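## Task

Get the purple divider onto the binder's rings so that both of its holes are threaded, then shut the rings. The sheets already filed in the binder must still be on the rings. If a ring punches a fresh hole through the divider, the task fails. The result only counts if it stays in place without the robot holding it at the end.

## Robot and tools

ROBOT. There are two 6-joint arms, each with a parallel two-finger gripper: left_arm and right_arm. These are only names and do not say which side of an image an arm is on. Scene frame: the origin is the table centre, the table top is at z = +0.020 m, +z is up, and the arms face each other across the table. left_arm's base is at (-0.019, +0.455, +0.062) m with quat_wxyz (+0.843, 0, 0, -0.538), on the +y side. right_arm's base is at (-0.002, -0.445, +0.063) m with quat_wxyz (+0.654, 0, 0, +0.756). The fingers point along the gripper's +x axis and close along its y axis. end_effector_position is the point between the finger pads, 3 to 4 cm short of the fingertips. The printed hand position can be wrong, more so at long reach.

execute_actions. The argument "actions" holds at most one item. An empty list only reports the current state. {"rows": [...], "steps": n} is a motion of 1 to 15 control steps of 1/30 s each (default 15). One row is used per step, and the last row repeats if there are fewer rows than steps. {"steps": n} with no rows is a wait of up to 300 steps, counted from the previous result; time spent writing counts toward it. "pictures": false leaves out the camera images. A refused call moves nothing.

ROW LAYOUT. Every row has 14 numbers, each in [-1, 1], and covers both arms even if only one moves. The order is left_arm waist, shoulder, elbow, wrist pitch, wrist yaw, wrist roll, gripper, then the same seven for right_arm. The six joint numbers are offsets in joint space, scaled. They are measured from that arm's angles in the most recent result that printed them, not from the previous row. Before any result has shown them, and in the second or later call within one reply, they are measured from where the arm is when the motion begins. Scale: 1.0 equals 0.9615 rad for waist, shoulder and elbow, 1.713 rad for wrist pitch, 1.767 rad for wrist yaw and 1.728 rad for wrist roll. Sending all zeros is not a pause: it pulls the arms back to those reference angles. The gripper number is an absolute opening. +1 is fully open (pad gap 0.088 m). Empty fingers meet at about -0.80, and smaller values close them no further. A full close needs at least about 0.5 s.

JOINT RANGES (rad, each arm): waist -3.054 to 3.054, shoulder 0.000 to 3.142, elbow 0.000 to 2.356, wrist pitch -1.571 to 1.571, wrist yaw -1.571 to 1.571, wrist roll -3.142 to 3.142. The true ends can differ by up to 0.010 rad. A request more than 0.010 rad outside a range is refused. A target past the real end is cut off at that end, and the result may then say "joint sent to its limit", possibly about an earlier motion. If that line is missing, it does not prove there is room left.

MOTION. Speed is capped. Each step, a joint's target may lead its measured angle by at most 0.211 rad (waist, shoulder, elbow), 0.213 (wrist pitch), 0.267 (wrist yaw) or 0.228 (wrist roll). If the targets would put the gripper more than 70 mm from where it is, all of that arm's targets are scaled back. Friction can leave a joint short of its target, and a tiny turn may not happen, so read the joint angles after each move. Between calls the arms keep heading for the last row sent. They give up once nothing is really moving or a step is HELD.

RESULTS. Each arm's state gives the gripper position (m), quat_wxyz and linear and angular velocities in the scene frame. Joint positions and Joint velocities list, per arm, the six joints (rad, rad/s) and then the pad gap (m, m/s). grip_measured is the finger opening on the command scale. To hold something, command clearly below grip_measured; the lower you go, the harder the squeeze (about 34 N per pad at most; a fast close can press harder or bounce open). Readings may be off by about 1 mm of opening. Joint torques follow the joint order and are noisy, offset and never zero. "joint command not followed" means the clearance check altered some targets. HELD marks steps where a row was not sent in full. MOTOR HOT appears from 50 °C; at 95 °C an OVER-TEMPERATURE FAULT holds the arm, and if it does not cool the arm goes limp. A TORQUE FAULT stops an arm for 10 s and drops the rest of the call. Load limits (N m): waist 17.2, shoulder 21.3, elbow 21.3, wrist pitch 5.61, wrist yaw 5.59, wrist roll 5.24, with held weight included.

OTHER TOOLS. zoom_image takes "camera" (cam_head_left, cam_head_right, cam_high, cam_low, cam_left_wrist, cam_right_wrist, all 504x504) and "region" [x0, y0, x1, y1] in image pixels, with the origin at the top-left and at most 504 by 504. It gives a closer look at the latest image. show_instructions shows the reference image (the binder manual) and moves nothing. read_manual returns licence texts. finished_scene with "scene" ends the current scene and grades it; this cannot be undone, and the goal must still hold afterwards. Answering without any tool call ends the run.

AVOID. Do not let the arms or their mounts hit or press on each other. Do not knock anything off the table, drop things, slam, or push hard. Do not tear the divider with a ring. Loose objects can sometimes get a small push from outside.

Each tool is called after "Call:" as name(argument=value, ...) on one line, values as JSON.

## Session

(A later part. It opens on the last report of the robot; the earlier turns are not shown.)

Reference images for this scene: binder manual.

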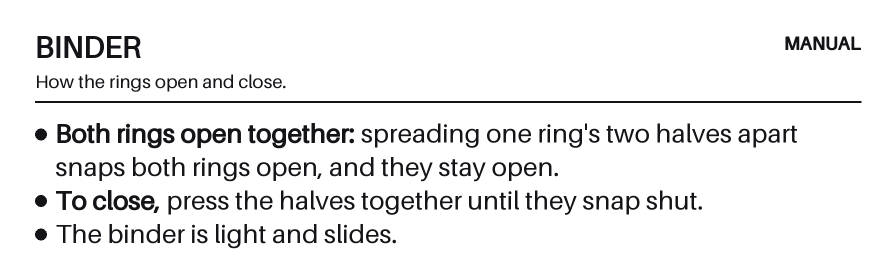

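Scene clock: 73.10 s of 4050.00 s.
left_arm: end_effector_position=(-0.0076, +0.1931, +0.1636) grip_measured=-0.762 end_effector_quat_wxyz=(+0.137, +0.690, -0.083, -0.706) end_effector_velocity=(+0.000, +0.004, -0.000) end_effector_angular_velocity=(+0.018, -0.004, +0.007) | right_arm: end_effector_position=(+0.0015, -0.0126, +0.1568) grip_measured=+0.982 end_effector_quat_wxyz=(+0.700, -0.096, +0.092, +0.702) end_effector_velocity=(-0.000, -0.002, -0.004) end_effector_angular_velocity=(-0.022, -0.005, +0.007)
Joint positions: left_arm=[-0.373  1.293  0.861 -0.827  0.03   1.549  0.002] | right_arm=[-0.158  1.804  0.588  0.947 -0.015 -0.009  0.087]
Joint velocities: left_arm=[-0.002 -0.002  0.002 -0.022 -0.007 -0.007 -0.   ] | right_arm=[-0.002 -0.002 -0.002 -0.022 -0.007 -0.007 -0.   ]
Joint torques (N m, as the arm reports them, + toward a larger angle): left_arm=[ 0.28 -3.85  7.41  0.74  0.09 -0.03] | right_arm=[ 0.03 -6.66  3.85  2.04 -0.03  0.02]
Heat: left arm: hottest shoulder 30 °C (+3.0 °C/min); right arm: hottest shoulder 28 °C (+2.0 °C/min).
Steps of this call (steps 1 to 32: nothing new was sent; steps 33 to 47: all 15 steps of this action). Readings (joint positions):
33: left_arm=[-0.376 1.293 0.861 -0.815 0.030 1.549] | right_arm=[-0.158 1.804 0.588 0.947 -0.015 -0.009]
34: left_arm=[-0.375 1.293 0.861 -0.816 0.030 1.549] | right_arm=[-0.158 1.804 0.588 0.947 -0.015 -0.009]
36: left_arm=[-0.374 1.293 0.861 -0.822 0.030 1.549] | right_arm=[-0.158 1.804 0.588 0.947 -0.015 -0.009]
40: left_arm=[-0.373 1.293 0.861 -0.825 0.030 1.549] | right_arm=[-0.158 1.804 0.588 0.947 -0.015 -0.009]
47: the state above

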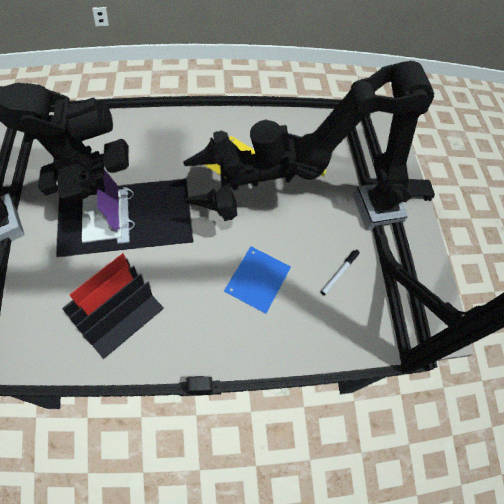

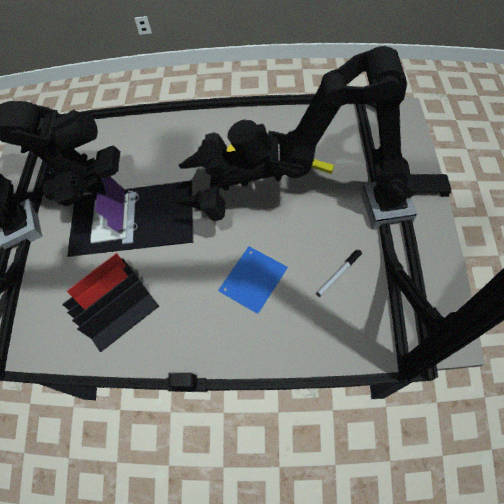

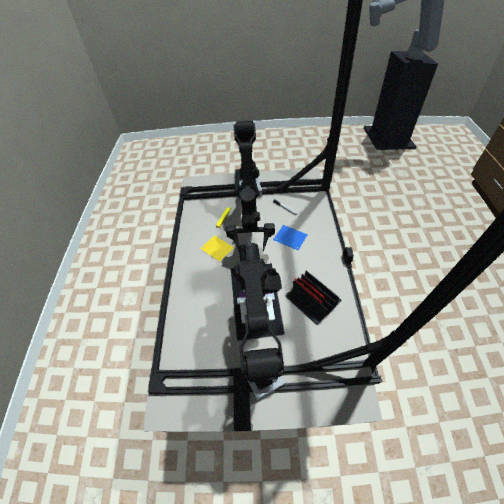

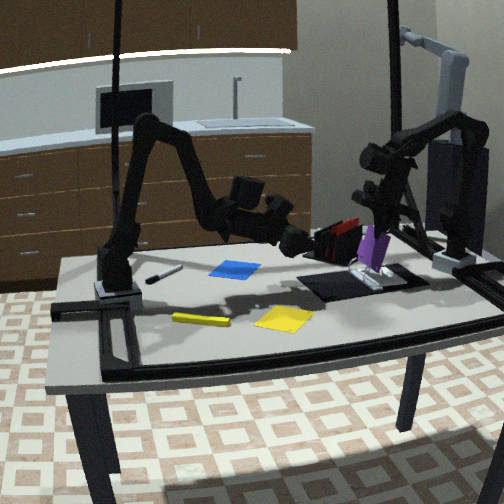

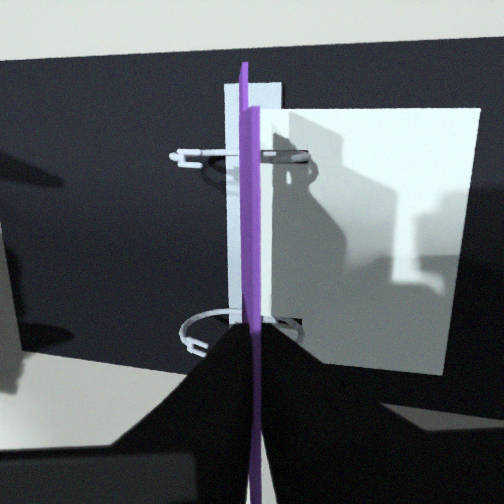

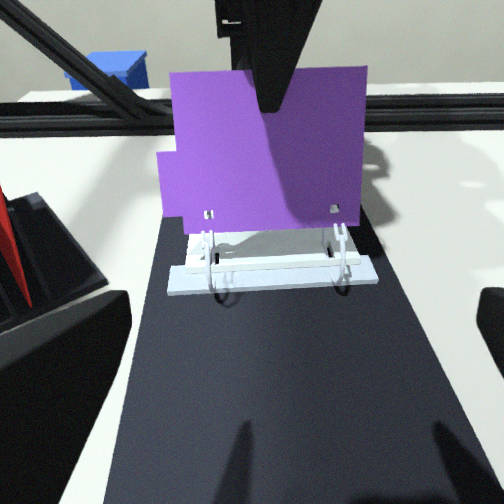

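Call:
execute_actions(actions=[{"rows":[[-0.004,0,-0.02,-0.006,0,0,-1,0,0,0,0,0,0,1]]}])

Call:
zoom_image(camera="cam_right_wrist", region=[180,180,370,280])

Scene clock: 75.00 s of 4050.00 s.
left_arm: end_effector_position=(-0.0080, +0.1958, +0.1617) grip_measured=-0.762 end_effector_quat_wxyz=(+0.133, +0.690, -0.079, -0.707) end_effector_velocity=(-0.002, -0.001, +0.000) end_effector_angular_velocity=(-0.008, +0.004, -0.012) | right_arm: end_effector_position=(+0.0015, -0.0127, +0.1567) grip_measured=+0.982 end_effector_quat_wxyz=(+0.700, -0.097, +0.093, +0.702) end_effector_velocity=(-0.000, -0.002, -0.005) end_effector_angular_velocity=(-0.017, +0.009, +0.003)
Joint positions: left_arm=[-0.374  1.293  0.857 -0.835  0.03   1.549  0.002] | right_arm=[-0.158  1.804  0.588  0.947 -0.015 -0.009  0.087]
Joint velocities: left_arm=[-0.002 -0.002 -0.002  0.007  0.007  0.007 -0.   ] | right_arm=[-0.002  0.002 -0.007 -0.007 -0.007  0.007 -0.   ]
Joint torques (N m, as the arm reports them, + toward a larger angle): left_arm=[-0.32 -3.84  5.37  0.71  0.08 -0.03] | right_arm=[-0.04 -6.7   3.8   2.04 -0.03  0.03]
Heat: left arm: hottest shoulder 30 °C (+3.0 °C/min); right arm: hottest shoulder 28 °C (+2.0 °C/min).
Steps of this call (steps 1 to 15: the robot went on to your last target; steps 16 to 42: nothing new was sent; steps 43 to 57: all 15 steps of this action). Readings (joint positions):
43: left_arm=[-0.373 1.293 0.861 -0.829 0.030 1.549] | right_arm=[-0.158 1.804 0.588 0.947 -0.015 -0.009]
44: left_arm=[-0.373 1.293 0.861 -0.830 0.030 1.549] | right_arm=[-0.158 1.804 0.588 0.947 -0.015 -0.009]
46: left_arm=[-0.373 1.293 0.861 -0.832 0.030 1.549] | right_arm=[-0.158 1.804 0.588 0.947 -0.015 -0.009]
50: left_arm=[-0.373 1.293 0.859 -0.834 0.030 1.549] | right_arm=[-0.158 1.804 0.588 0.947 -0.015 -0.009]
57: the state above

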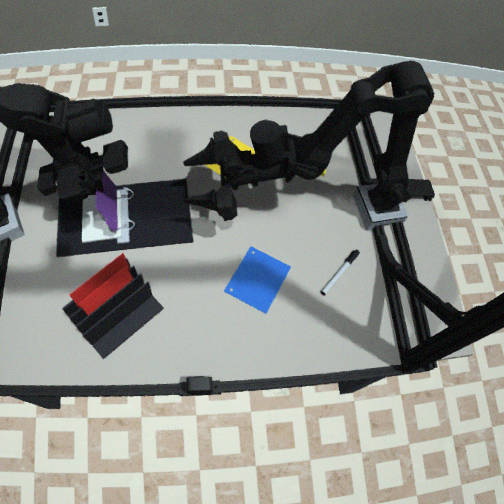

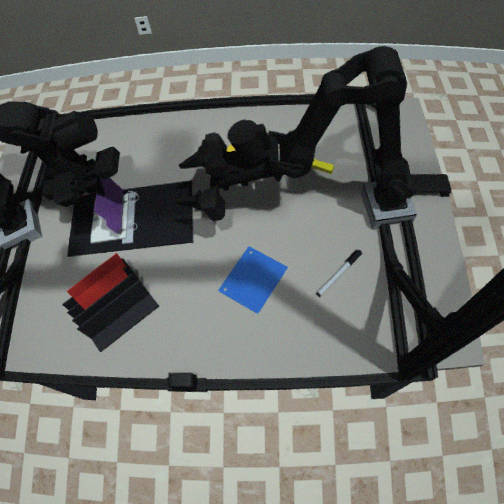

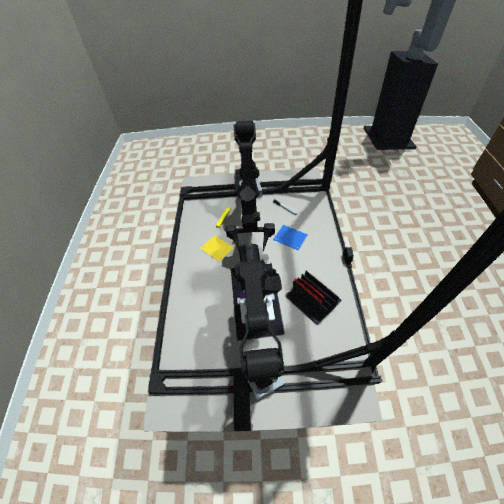

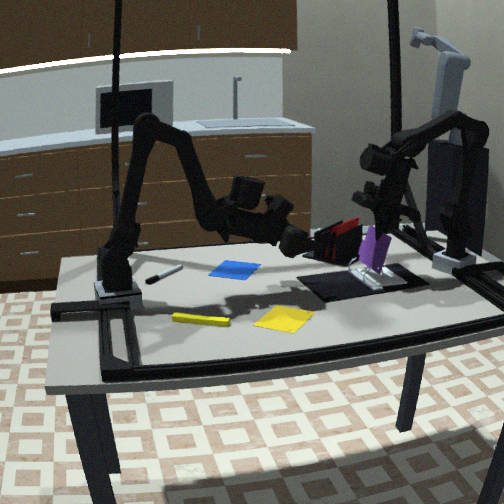

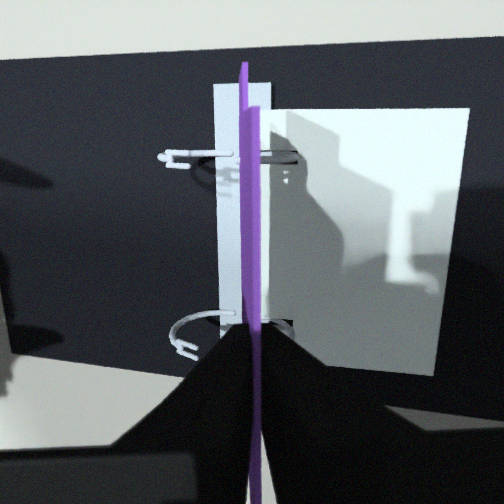

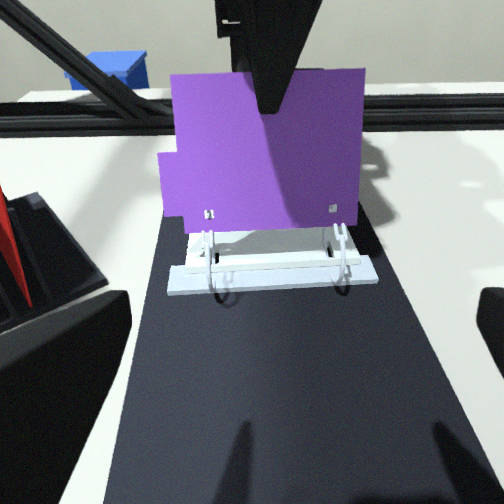

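Region (180, 180, 370, 280) of cam_right_wrist's 504x504 image, scaled by 2.653, with more detail than that image has; it fills the top 265 rows of this view, and the rest is white.

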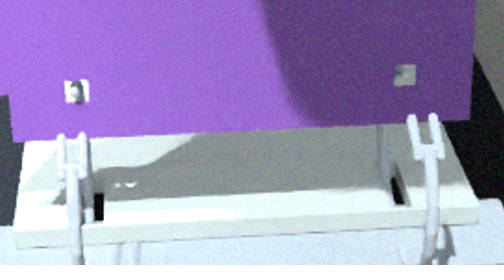

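Call:
execute_actions(actions=[{"rows":[[-0.005,0,-0.02,-0.008,0,0,-1,0,0,0,0,0,0,1]]}])

Call:
zoom_image(camera="cam_right_wrist", region=[180,180,370,280])

Scene clock: 76.47 s of 4050.00 s.
left_arm: end_effector_position=(-0.0086, +0.1993, +0.1595) grip_measured=-0.762 end_effector_quat_wxyz=(+0.127, +0.691, -0.074, -0.708) end_effector_velocity=(-0.003, +0.005, -0.001) end_effector_angular_velocity=(+0.022, +0.010, -0.002) | right_arm: end_effector_position=(+0.0015, -0.0127, +0.1567) grip_measured=+0.982 end_effector_quat_wxyz=(+0.700, -0.097, +0.093, +0.702) end_effector_velocity=(-0.000, -0.002, -0.003) end_effector_angular_velocity=(-0.012, +0.009, +0.003)
Joint positions: left_arm=[-0.376  1.293  0.852 -0.845  0.03   1.549  0.002] | right_arm=[-0.158  1.804  0.588  0.947 -0.015 -0.009  0.087]
Joint velocities: left_arm=[-0.007 -0.002 -0.002 -0.022  0.007 -0.007 -0.   ] | right_arm=[-0.002 -0.002 -0.007 -0.007 -0.007  0.007 -0.   ]
Joint torques (N m, as the arm reports them, + toward a larger angle): left_arm=[-0.36 -3.81  5.53  0.69  0.09 -0.02] | right_arm=[ 0.01 -6.7   3.83  2.05 -0.03  0.03]
Heat: left arm: hottest shoulder 30 °C (+3.0 °C/min); right arm: hottest shoulder 28 °C (+2.0 °C/min).
Steps of this call (steps 1 to 15: the robot went on to your last target; steps 16 to 29: nothing new was sent; steps 30 to 44: all 15 steps of this action). Readings (joint positions):
30: left_arm=[-0.374 1.293 0.856 -0.836 0.030 1.549] | right_arm=[-0.158 1.804 0.588 0.947 -0.015 -0.009]
31: left_arm=[-0.374 1.293 0.856 -0.838 0.030 1.549] | right_arm=[-0.158 1.804 0.588 0.947 -0.015 -0.009]
33: left_arm=[-0.375 1.293 0.854 -0.842 0.030 1.549] | right_arm=[-0.158 1.804 0.588 0.947 -0.015 -0.009]
37: left_arm=[-0.376 1.293 0.852 -0.844 0.030 1.549] | right_arm=[-0.158 1.804 0.588 0.947 -0.015 -0.009]
44: the state above

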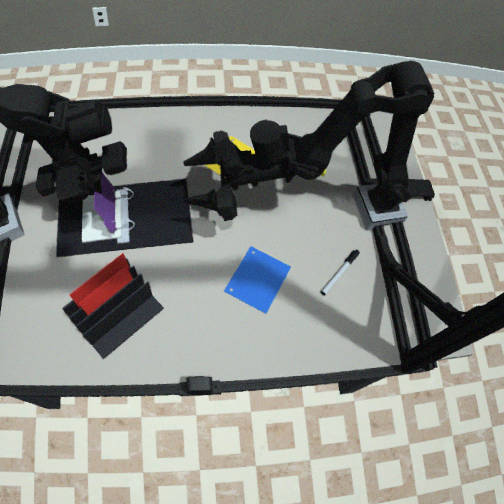

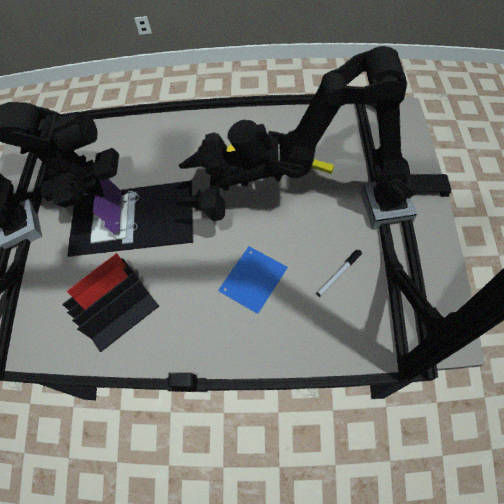

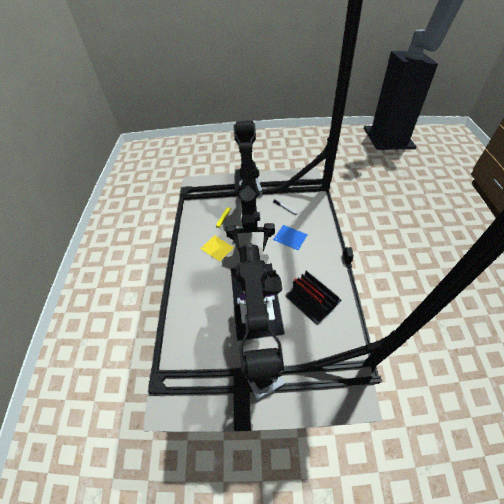

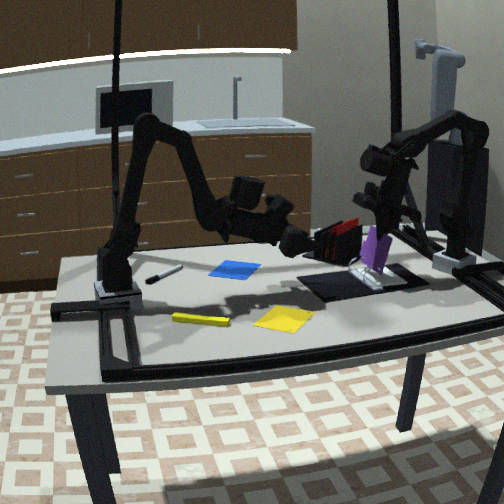

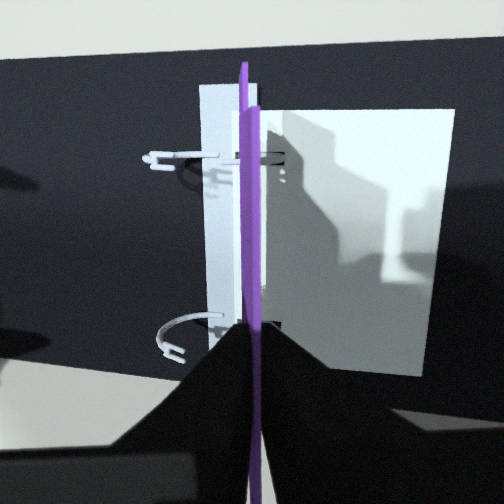

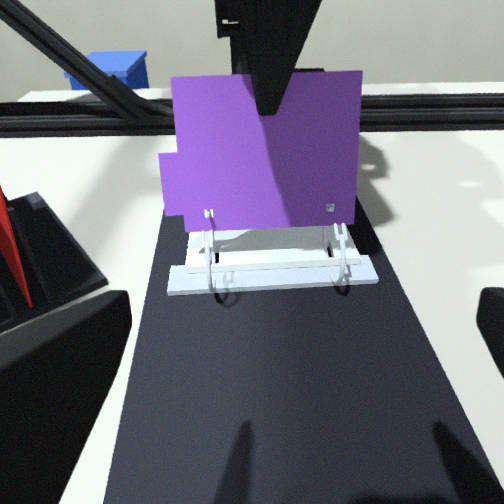

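Region (180, 180, 370, 280) of cam_right_wrist's 504x504 image, scaled by 2.653, with more detail than that image has; it fills the top 265 rows of this view, and the rest is white.

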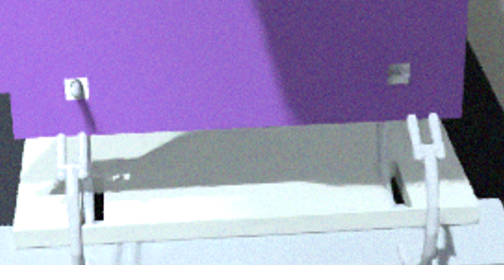

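Threaded. A bit more, then release.

Call:
execute_actions(actions=[{"rows":[[0,0,-0.024,0,0,0,-1,0,0,0,0,0,0,1]],"steps":10}], pictures=false)

Call:
execute_actions(actions=[{"rows":[[0,0,0,0,0,0,-0.6,0,0,0,0,0,0,1],[0,0,0,0,0,0,-0.5,0,0,0,0,0,0,1],[0,0,0,0,0,0,-0.4,0,0,0,0,0,0,1],[0,0,0,0,0,0,-0.3,0,0,0,0,0,0,1],[0,0,0,0,0,0,1,0,0,0,0,0,0,1]]}], pictures=false)

Call:
execute_actions(actions=[{"rows":[[0,0,0,-0.08,0,0,1,0,0,0,0,0,0,1]]}])

Scene clock: 78.93 s of 4050.00 s.
left_arm: end_effector_position=(-0.0086, +0.2001, +0.1585) grip_measured=-0.762 end_effector_quat_wxyz=(+0.126, +0.691, -0.073, -0.708) end_effector_velocity=(+0.002, +0.005, -0.002) end_effector_angular_velocity=(+0.023, -0.018, +0.011) | right_arm: end_effector_position=(+0.0015, -0.0127, +0.1567) grip_measured=+0.982 end_effector_quat_wxyz=(+0.700, -0.097, +0.093, +0.702) end_effector_velocity=(+0.002, -0.000, +0.002) end_effector_angular_velocity=(+0.007, -0.023, -0.004)
Joint positions: left_arm=[-0.376  1.293  0.849 -0.845  0.03   1.549  0.002] | right_arm=[-0.158  1.804  0.588  0.947 -0.015 -0.009  0.087]
Joint velocities: left_arm=[-0.002 -0.002 -0.002 -0.022 -0.022 -0.007  0.   ] | right_arm=[-0.002 -0.002 -0.002  0.007  0.007 -0.022 -0.   ]
Joint torques (N m, as the arm reports them, + toward a larger angle): left_arm=[-0.04 -3.77  4.8   0.91  0.08 -0.03] | right_arm=[ 0.05 -6.72  3.82  2.03 -0.03  0.  ]
Heat: left arm: hottest shoulder 30 °C (+3.0 °C/min); right arm: hottest shoulder 28 °C (+2.0 °C/min).
Steps of this call (steps 1 to 15: the robot went on to your last target; steps 16 to 64: nothing new was sent; steps 65 to 74: all 10 steps of this action). Readings (joint positions):
65: left_arm=[-0.376 1.293 0.851 -0.845 0.030 1.549] | right_arm=[-0.158 1.804 0.588 0.947 -0.015 -0.009]
66: left_arm=[-0.376 1.293 0.850 -0.845 0.030 1.549] | right_arm=[-0.158 1.804 0.588 0.947 -0.015 -0.009]
68: left_arm=[-0.376 1.293 0.849 -0.845 0.030 1.549] | right_arm=[-0.158 1.804 0.588 0.947 -0.015 -0.009]
72: left_arm=[-0.376 1.293 0.849 -0.845 0.030 1.549] | right_arm=[-0.158 1.804 0.588 0.947 -0.015 -0.009]
74: the state above

Scene clock: 79.43 s of 4050.00 s.
left_arm: end_effector_position=(-0.0086, +0.2001, +0.1585) grip_measured=+0.661 end_effector_quat_wxyz=(+0.126, +0.691, -0.073, -0.708) end_effector_velocity=(-0.003, +0.003, -0.002) end_effector_angular_velocity=(+0.011, +0.024, +0.003) | right_arm: end_effector_position=(+0.0015, -0.0127, +0.1567) grip_measured=+0.982 end_effector_quat_wxyz=(+0.700, -0.097, +0.093, +0.702) end_effector_velocity=(-0.002, -0.001, -0.001) end_effector_angular_velocity=(-0.007, -0.005, +0.011)
Joint positions: left_arm=[-0.376  1.293  0.849 -0.845  0.03   1.549  0.071] | right_arm=[-0.158  1.804  0.588  0.947 -0.015 -0.009  0.087]
Joint velocities: left_arm=[ 0.002 -0.002 -0.007 -0.007  0.022 -0.007  0.175] | right_arm=[ 0.002 -0.002 -0.002 -0.007 -0.007 -0.007  0.   ]
Joint torques (N m, as the arm reports them, + toward a larger angle): left_arm=[-0.04 -3.79  7.33  0.88  0.07 -0.03] | right_arm=[-0.01 -6.75  3.84  2.03 -0.04  0.04]
Heat: left arm: hottest shoulder 30 °C (+3.0 °C/min); right arm: hottest shoulder 28 °C (+2.0 °C/min).
Steps of this call (steps 1 to 15: all 15 steps of this action). Readings (joint positions):
1: left_arm=[-0.376 1.293 0.849 -0.845 0.030 1.549] | right_arm=[-0.158 1.804 0.588 0.947 -0.015 -0.009]
2: left_arm=[-0.376 1.293 0.849 -0.845 0.030 1.549] | right_arm=[-0.158 1.804 0.588 0.947 -0.015 -0.009]
4: left_arm=[-0.376 1.293 0.849 -0.845 0.030 1.549] | right_arm=[-0.158 1.804 0.588 0.947 -0.015 -0.009]
8: left_arm=[-0.376 1.293 0.849 -0.845 0.030 1.549] | right_arm=[-0.158 1.804 0.588 0.947 -0.015 -0.009]
15: the state above

Scene clock: 79.93 s of 4050.00 s.
left_arm: end_effector_position=(-0.0103, +0.2277, +0.1529) grip_measured=+1.000 end_effector_quat_wxyz=(+0.081, +0.695, -0.026, -0.714) end_effector_velocity=(+0.000, +0.004, -0.002) end_effector_angular_velocity=(+0.013, -0.005, +0.006) | right_arm: end_effector_position=(+0.0015, -0.0127, +0.1567) grip_measured=+0.982 end_effector_quat_wxyz=(+0.700, -0.097, +0.093, +0.702) end_effector_velocity=(+0.004, -0.000, +0.004) end_effector_angular_velocity=(+0.012, -0.009, -0.012)
Joint positions: left_arm=[-0.376  1.293  0.851 -0.978  0.03   1.549  0.088] | right_arm=[-0.158  1.804  0.588  0.947 -0.015 -0.009  0.087]
Joint velocities: left_arm=[-0.002 -0.002 -0.007 -0.007 -0.007 -0.007  0.   ] | right_arm=[-0.007 -0.007 -0.002  0.007  0.007 -0.007 -0.   ]
Joint torques (N m, as the arm reports them, + toward a larger angle): left_arm=[ 0.03 -3.56  6.79  0.53  0.08 -0.03] | right_arm=[-0.02 -6.7   3.86  2.03 -0.01  0.01]
Heat: left arm: hottest elbow 30 °C (+3.0 °C/min); right arm: hottest shoulder 28 °C (+2.0 °C/min).
Steps of this call (steps 1 to 15: all 15 steps of this action). Readings (joint positions):
1: left_arm=[-0.376 1.293 0.849 -0.857 0.030 1.549] | right_arm=[-0.158 1.804 0.588 0.947 -0.015 -0.009]
2: left_arm=[-0.376 1.293 0.851 -0.888 0.030 1.549] | right_arm=[-0.158 1.804 0.588 0.947 -0.015 -0.009]
4: left_arm=[-0.376 1.293 0.851 -0.935 0.030 1.549] | right_arm=[-0.158 1.804 0.588 0.947 -0.015 -0.009]
8: left_arm=[-0.376 1.293 0.851 -0.962 0.030 1.549] | right_arm=[-0.158 1.804 0.588 0.947 -0.015 -0.009]
15: the state above

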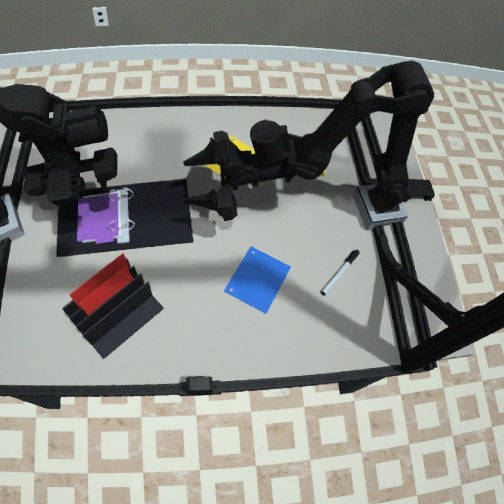

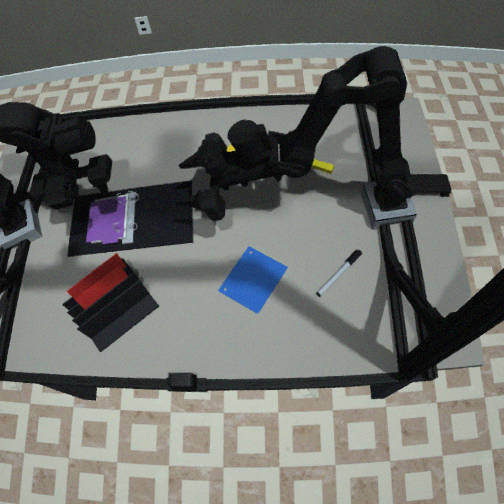

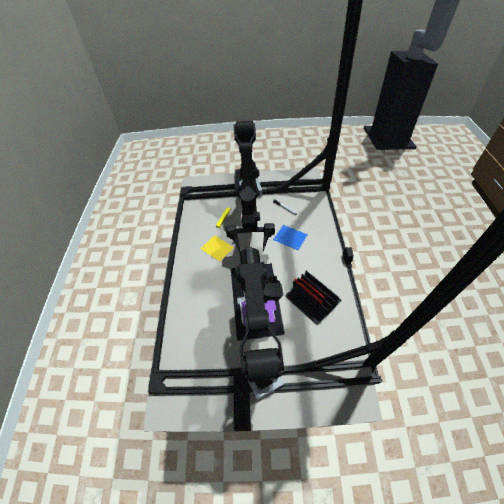

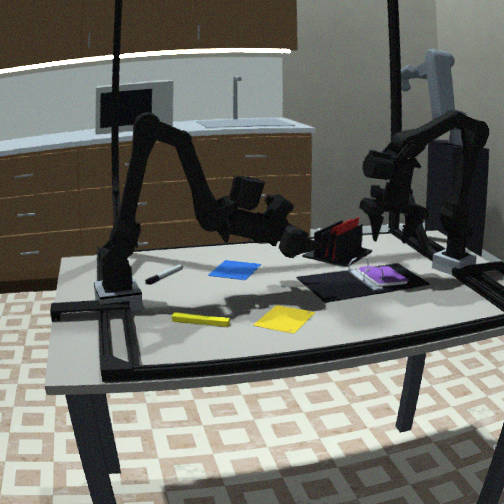

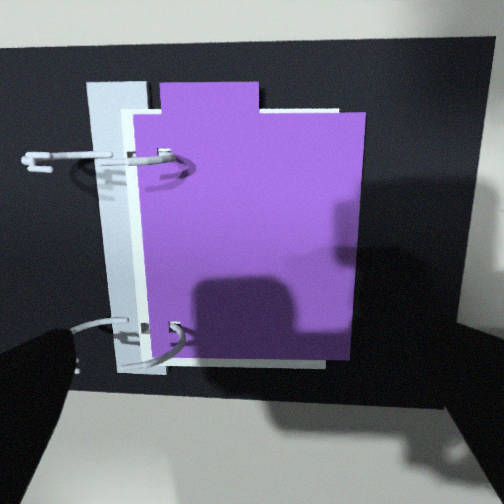

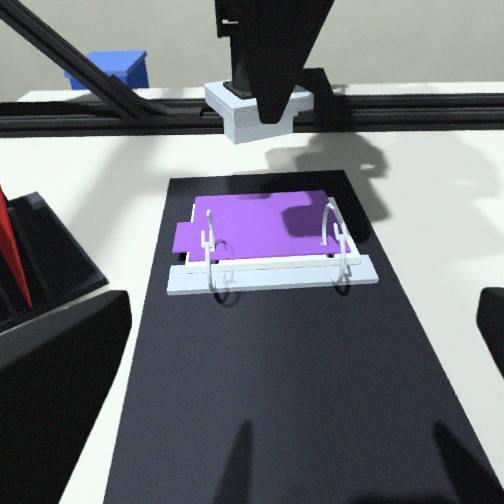

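Call:
execute_actions(actions=[{"rows":[[-0.157,0.25,0.2,0,-0.01,-0.086,1,0,0,0,0,0,0,1],[-0.157,0.25,0.2,0,-0.01,-0.086,1,0,0,0,0,0,0,1],[-0.157,0.25,0.2,0,-0.01,-0.086,1,0,0,0,0,0,0,1],[-0.157,0.35,0.32,0,-0.01,-0.086,1,0,0,0,0,0,0,1],[-0.157,0.35,0.32,0,-0.01,-0.086,1,0,0,0,0,0,0,1],[-0.157,0.49,0.32,0.013,-0.017,-0.086,1,0,0,0,0,0,0,1]]}], pictures=false)

Call:
execute_actions(actions=[{"steps":20}])

Scene clock: 82.23 s of 4050.00 s.
left_arm: end_effector_position=(-0.0462, +0.1542, +0.1178) grip_measured=+1.000 end_effector_quat_wxyz=(+0.030, +0.704, +0.025, -0.709) end_effector_velocity=(-0.006, -0.018, -0.005) end_effector_angular_velocity=(+0.025, -0.024, +0.010) | right_arm: end_effector_position=(+0.0015, -0.0127, +0.1567) grip_measured=+0.982 end_effector_quat_wxyz=(+0.700, -0.097, +0.093, +0.702) end_effector_velocity=(-0.002, -0.002, -0.004) end_effector_angular_velocity=(-0.022, -0.001, +0.021)
Joint positions: left_arm=[-0.521  1.74   1.136 -0.959  0.005  1.406  0.088] | right_arm=[-0.158  1.804  0.588  0.947 -0.015 -0.009  0.087]
Joint velocities: left_arm=[-0.027  0.095  0.09  -0.022 -0.022 -0.037  0.   ] | right_arm=[-0.002 -0.002 -0.002 -0.022 -0.022 -0.007 -0.   ]
Joint torques (N m, as the arm reports them, + toward a larger angle): left_arm=[-0.18 -5.81  8.12  0.5  -0.07 -0.14] | right_arm=[ 0.04 -6.74  3.81  2.03 -0.05  0.02]
Heat: left arm: hottest elbow 30 °C (+3.0 °C/min); right arm: hottest shoulder 28 °C (+2.0 °C/min).
Steps of this call (steps 1 to 15: the robot went on to your last target; steps 16 to 54: nothing new was sent; steps 55 to 69: all 15 steps of this action). Readings (joint positions):
55: left_arm=[-0.386 1.311 0.868 -0.993 0.022 1.528] | right_arm=[-0.158 1.804 0.588 0.947 -0.015 -0.009]
56: left_arm=[-0.416 1.347 0.902 -1.000 0.018 1.499] | right_arm=[-0.158 1.804 0.588 0.947 -0.015 -0.009]
58: left_arm=[-0.468 1.436 0.980 -0.974 0.018 1.458] | right_arm=[-0.158 1.804 0.588 0.947 -0.015 -0.009]
62: left_arm=[-0.509 1.601 1.107 -0.962 0.013 1.422] | right_arm=[-0.158 1.804 0.588 0.947 -0.015 -0.009]
69: the state above

Scene clock: 82.90 s of 4050.00 s.
left_arm: end_effector_position=(-0.0470, +0.1502, +0.1185) grip_measured=+1.000 end_effector_quat_wxyz=(+0.032, +0.705, +0.023, -0.708) end_effector_velocity=(+0.005, +0.005, +0.000) end_effector_angular_velocity=(+0.020, -0.024, +0.025) | right_arm: end_effector_position=(+0.0015, -0.0127, +0.1567) grip_measured=+0.982 end_effector_quat_wxyz=(+0.700, -0.097, +0.093, +0.702) end_effector_velocity=(-0.000, +0.000, +0.002) end_effector_angular_velocity=(+0.002, -0.005, +0.007)
Joint positions: left_arm=[-0.524  1.749  1.15  -0.957  0.004  1.403  0.088] | right_arm=[-0.158  1.804  0.588  0.947 -0.015 -0.009  0.087]
Joint velocities: left_arm=[ 0.002 -0.002 -0.002 -0.022 -0.022 -0.022  0.   ] | right_arm=[-0.002 -0.007  0.002 -0.007 -0.007 -0.007 -0.   ]
Joint torques (N m, as the arm reports them, + toward a larger angle): left_arm=[-0.3  -5.05  7.49  0.54 -0.05 -0.11] | right_arm=[ 0.07 -6.67  3.84  2.05 -0.02  0.02]
Heat: left arm: hottest elbow 30 °C (+3.1 °C/min); right arm: hottest shoulder 28 °C (+2.0 °C/min).
Steps of this call (steps 1 to 20: the robot went on to your last target). Readings (joint positions):
1: left_arm=[-0.522 1.742 1.140 -0.959 0.004 1.406] | right_arm=[-0.158 1.804 0.588 0.947 -0.015 -0.009]
2: left_arm=[-0.522 1.743 1.143 -0.959 0.004 1.405] | right_arm=[-0.158 1.804 0.588 0.947 -0.015 -0.009]
4: left_arm=[-0.523 1.743 1.148 -0.957 0.004 1.404] | right_arm=[-0.158 1.804 0.588 0.947 -0.015 -0.009]
8: left_arm=[-0.524 1.746 1.150 -0.957 0.004 1.404] | right_arm=[-0.158 1.804 0.588 0.947 -0.015 -0.009]
20: the state above

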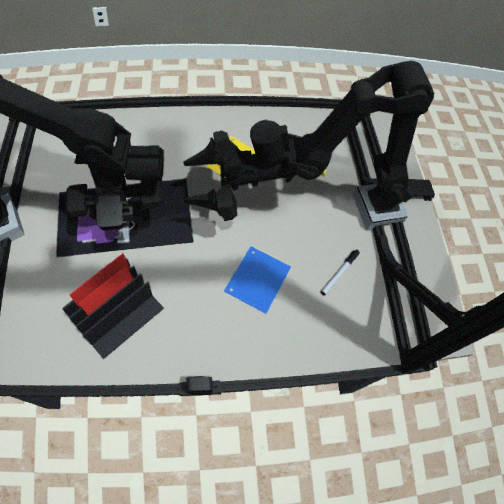

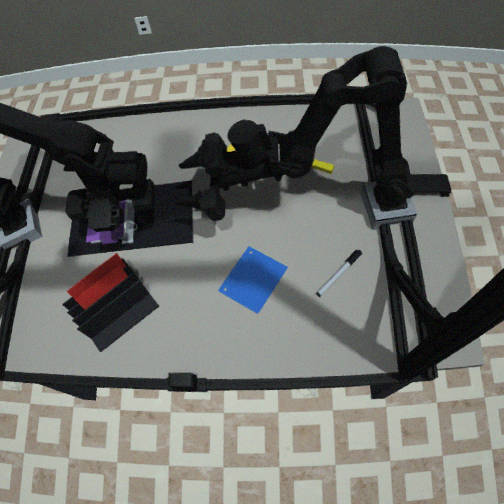

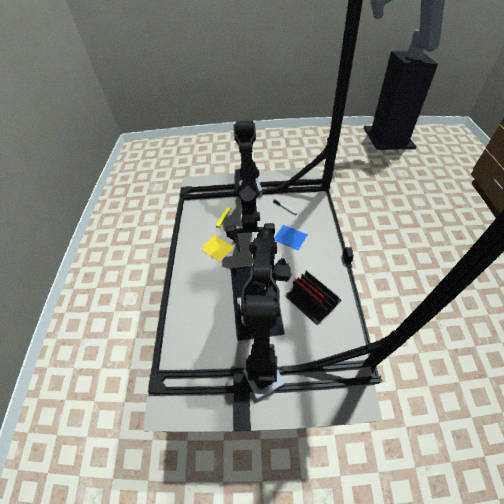

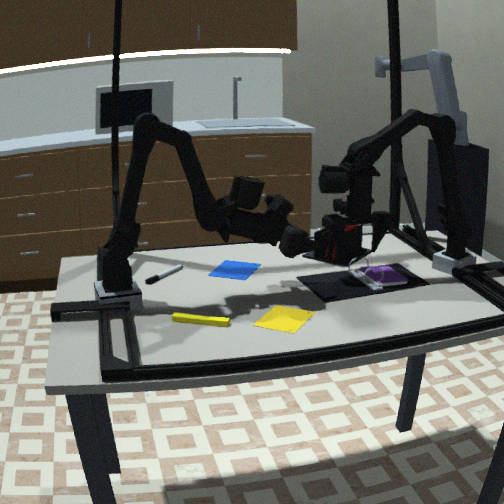

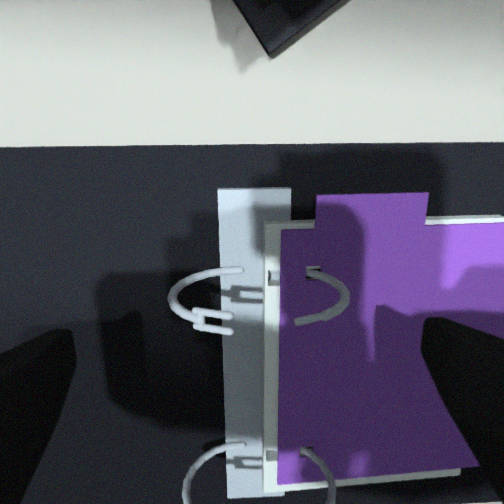

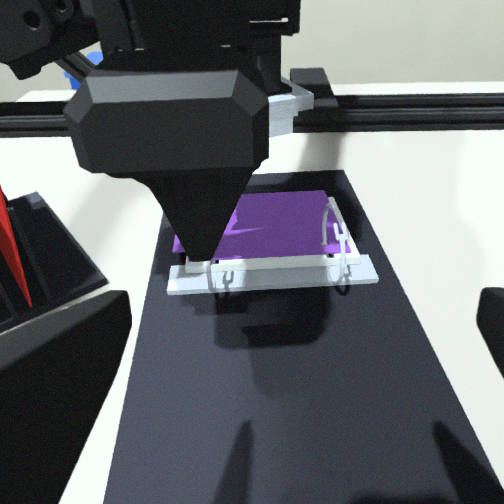

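Call:
execute_actions(actions=[{"rows":[[0.008,0.078,-0.088,0.07,0,0,1,0,0,0,0,0,0,1]]}], pictures=false)

Call:
execute_actions(actions=[{"rows":[[0,0,0,0,0,0,0.5,0,0,0,0,0,0,1]]}])

Scene clock: 84.73 s of 4050.00 s.
left_arm: end_effector_position=(-0.0455, +0.1519, +0.0845) grip_measured=+1.000 end_effector_quat_wxyz=(+0.028, +0.705, +0.031, -0.708) end_effector_velocity=(+0.002, +0.005, -0.002) end_effector_angular_velocity=(+0.016, -0.009, +0.024) | right_arm: end_effector_position=(+0.0015, -0.0128, +0.1565) grip_measured=+0.982 end_effector_quat_wxyz=(+0.700, -0.097, +0.093, +0.702) end_effector_velocity=(+0.002, -0.002, -0.003) end_effector_angular_velocity=(-0.012, -0.005, +0.002)
Joint positions: left_arm=[-0.519  1.811  1.079 -0.842  0.004  1.403  0.088] | right_arm=[-0.158  1.804  0.588  0.947 -0.015 -0.009  0.087]
Joint velocities: left_arm=[ 0.002 -0.002 -0.012 -0.007 -0.007 -0.022  0.   ] | right_arm=[-0.007 -0.002 -0.007 -0.007 -0.007 -0.007 -0.   ]
Joint torques (N m, as the arm reports them, + toward a larger angle): left_arm=[ 0.36 -5.5   4.42  0.59  0.06 -0.02] | right_arm=[ 0.12 -6.71  3.88  2.03 -0.02  0.03]
Heat: left arm: hottest elbow 30 °C (+3.0 °C/min); right arm: hottest shoulder 28 °C (+2.0 °C/min).
Steps of this call (steps 1 to 15: the robot went on to your last target; steps 16 to 40: nothing new was sent; steps 41 to 55: all 15 steps of this action). Readings (joint positions):
41: left_arm=[-0.524 1.754 1.143 -0.940 0.004 1.403] | right_arm=[-0.158 1.804 0.588 0.947 -0.015 -0.009]
42: left_arm=[-0.524 1.759 1.134 -0.909 0.004 1.403] | right_arm=[-0.158 1.804 0.588 0.947 -0.015 -0.009]
44: left_arm=[-0.522 1.781 1.117 -0.879 0.004 1.403] | right_arm=[-0.158 1.804 0.588 0.947 -0.015 -0.009]
48: left_arm=[-0.520 1.810 1.083 -0.856 0.004 1.403] | right_arm=[-0.158 1.804 0.588 0.947 -0.015 -0.009]
55: the state above

Scene clock: 85.23 s of 4050.00 s.
left_arm: end_effector_position=(-0.0455, +0.1519, +0.0844) grip_measured=+0.510 end_effector_quat_wxyz=(+0.028, +0.705, +0.031, -0.708) end_effector_velocity=(+0.004, +0.001, +0.002) end_effector_angular_velocity=(+0.001, -0.022, +0.010) | right_arm: end_effector_position=(+0.0015, -0.0128, +0.1565) grip_measured=+0.982 end_effector_quat_wxyz=(+0.700, -0.097, +0.093, +0.702) end_effector_velocity=(-0.000, -0.001, -0.001) end_effector_angular_velocity=(-0.007, -0.005, +0.007)
Joint positions: left_arm=[-0.519  1.811  1.078 -0.842  0.004  1.403  0.064] | right_arm=[-0.158  1.804  0.588  0.947 -0.015 -0.009  0.087]
Joint velocities: left_arm=[ 0.002 -0.007 -0.002 -0.007 -0.022 -0.007 -0.004] | right_arm=[-0.002 -0.002 -0.002 -0.007 -0.007 -0.007 -0.   ]
Joint torques (N m, as the arm reports them, + toward a larger angle): left_arm=[-0.02 -6.78  6.13  0.33  0.07 -0.01] | right_arm=[-0.04 -6.66  3.77  2.03 -0.02  0.  ]
Heat: left arm: hottest elbow 30 °C (+3.0 °C/min); right arm: hottest shoulder 28 °C (+2.0 °C/min).
Steps of this call (steps 1 to 15: all 15 steps of this action). Readings (joint positions):
1: left_arm=[-0.519 1.811 1.078 -0.842 0.004 1.403] | right_arm=[-0.158 1.804 0.588 0.947 -0.015 -0.009]
2: left_arm=[-0.519 1.811 1.078 -0.842 0.004 1.403] | right_arm=[-0.158 1.804 0.588 0.947 -0.015 -0.009]
4: left_arm=[-0.519 1.811 1.078 -0.842 0.004 1.403] | right_arm=[-0.158 1.804 0.588 0.947 -0.015 -0.009]
8: left_arm=[-0.519 1.811 1.078 -0.842 0.004 1.403] | right_arm=[-0.158 1.804 0.588 0.947 -0.015 -0.009]
15: the state above

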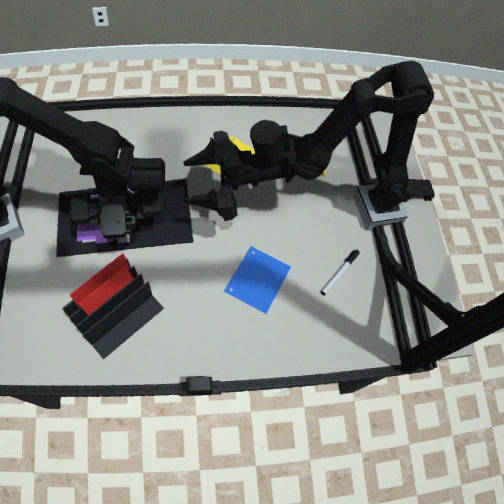

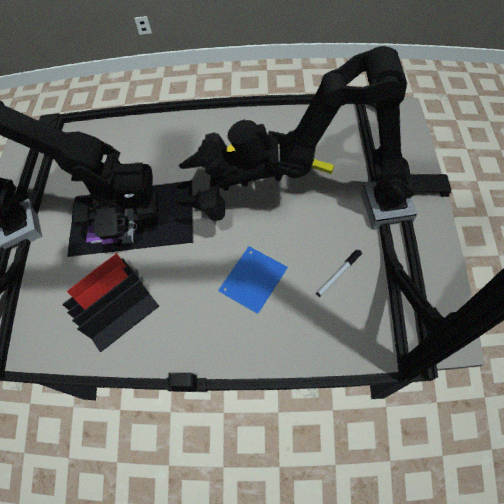

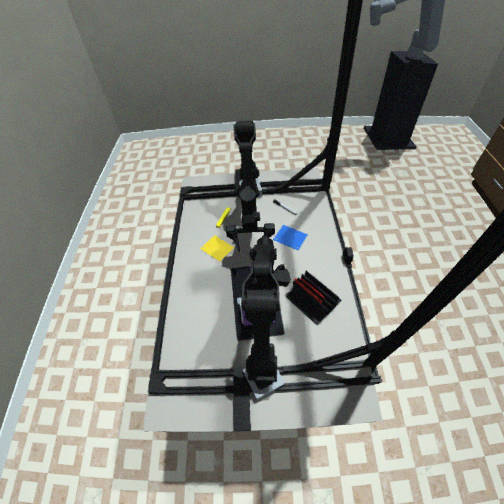

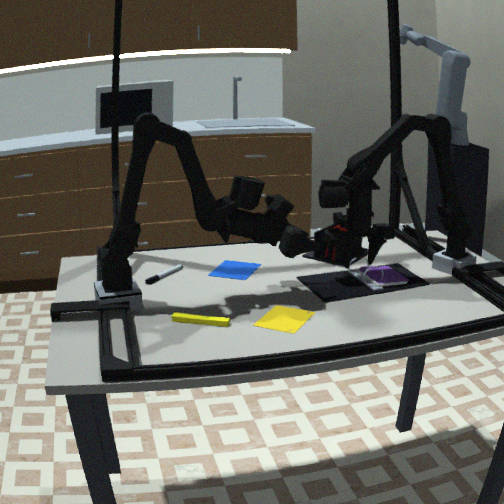

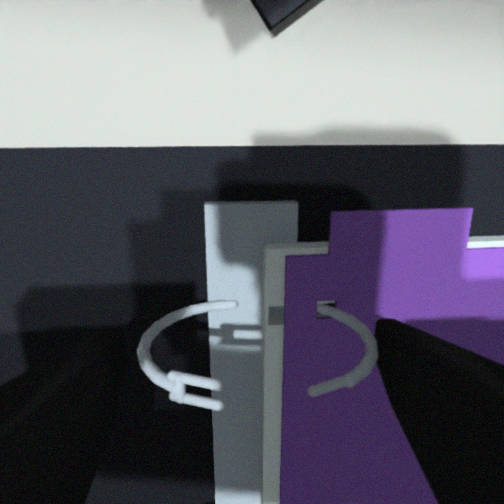

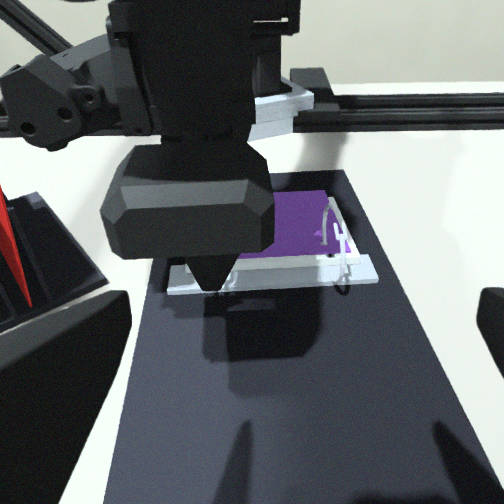

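Call:
execute_actions(actions=[{"rows":[[0,0,0,0,0,0,0.45,0,0,0,0,0,0,1],[0,0,0,0,0,0,0.4,0,0,0,0,0,0,1],[0,0,0,0,0,0,0.35,0,0,0,0,0,0,1],[0,0,0,0,0,0,0.3,0,0,0,0,0,0,1],[0,0,0,0,0,0,0.25,0,0,0,0,0,0,1],[0,0,0,0,0,0,0.2,0,0,0,0,0,0,1],[0,0,0,0,0,0,0.15,0,0,0,0,0,0,1],[0,0,0,0,0,0,0.1,0,0,0,0,0,0,1]]}])

Scene clock: 87.70 s of 4050.00 s.
left_arm: end_effector_position=(-0.0457, +0.1521, +0.0858) grip_measured=+0.149 end_effector_quat_wxyz=(+0.028, +0.705, +0.030, -0.708) end_effector_velocity=(+0.003, +0.005, +0.000) end_effector_angular_velocity=(+0.020, -0.024, -0.010) | right_arm: end_effector_position=(+0.0015, -0.0128, +0.1565) grip_measured=+0.982 end_effector_quat_wxyz=(+0.700, -0.097, +0.093, +0.702) end_effector_velocity=(+0.002, -0.002, -0.006) end_effector_angular_velocity=(-0.027, -0.009, -0.008)
Joint positions: left_arm=[-0.519  1.807  1.079 -0.845  0.005  1.403  0.046] | right_arm=[-0.158  1.804  0.588  0.947 -0.015 -0.009  0.087]
Joint velocities: left_arm=[-0.002 -0.002 -0.002 -0.022 -0.022  0.007 -0.   ] | right_arm=[-0.002  0.002 -0.002 -0.022  0.007 -0.007 -0.   ]
Joint torques (N m, as the arm reports them, + toward a larger angle): left_arm=[-0.03 -6.33  6.09  0.57  0.02 -0.01] | right_arm=[-0.01 -6.7   3.82  2.04 -0.03  0.02]
Heat: left arm: hottest shoulder 30 °C (+2.0 °C/min); right arm: hottest shoulder 28 °C (+2.0 °C/min).
Steps of this call (steps 1 to 15: the robot went on to your last target; steps 16 to 59: nothing new was sent; steps 60 to 74: all 15 steps of this action). Readings (joint positions):
60: left_arm=[-0.519 1.811 1.078 -0.842 0.004 1.403] | right_arm=[-0.158 1.804 0.588 0.947 -0.015 -0.009]
61: left_arm=[-0.519 1.811 1.078 -0.842 0.004 1.403] | right_arm=[-0.158 1.804 0.588 0.947 -0.015 -0.009]
63: left_arm=[-0.519 1.811 1.078 -0.846 0.004 1.403] | right_arm=[-0.158 1.804 0.588 0.947 -0.015 -0.009]
67: left_arm=[-0.519 1.809 1.078 -0.851 0.004 1.403] | right_arm=[-0.158 1.804 0.588 0.947 -0.015 -0.009]
74: the state above

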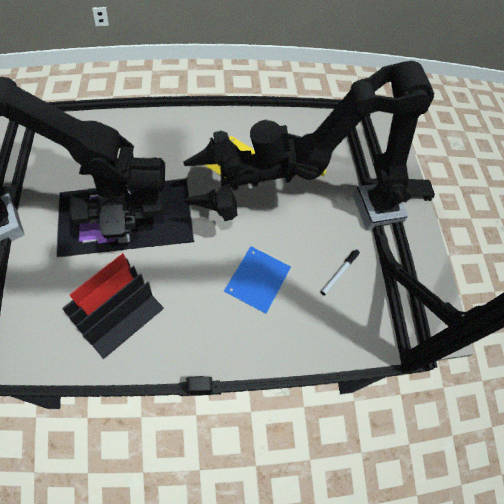

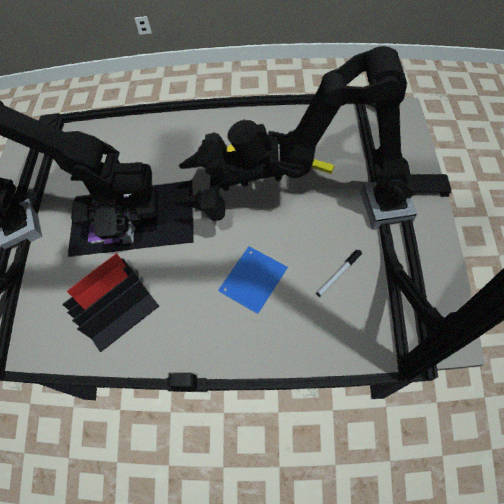

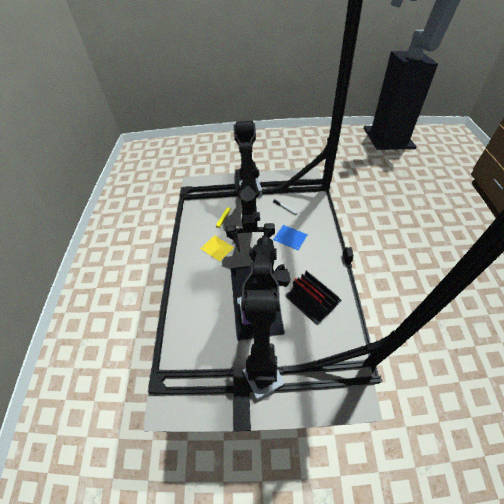

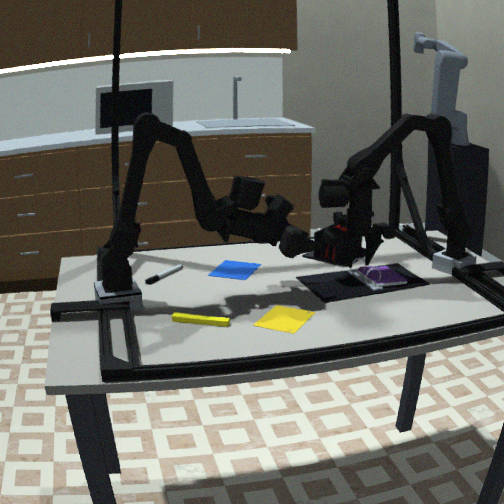

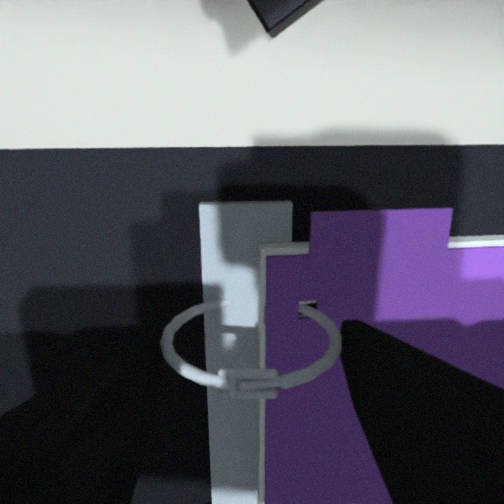

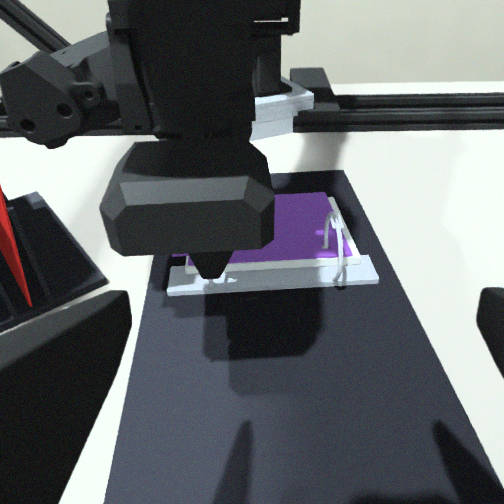

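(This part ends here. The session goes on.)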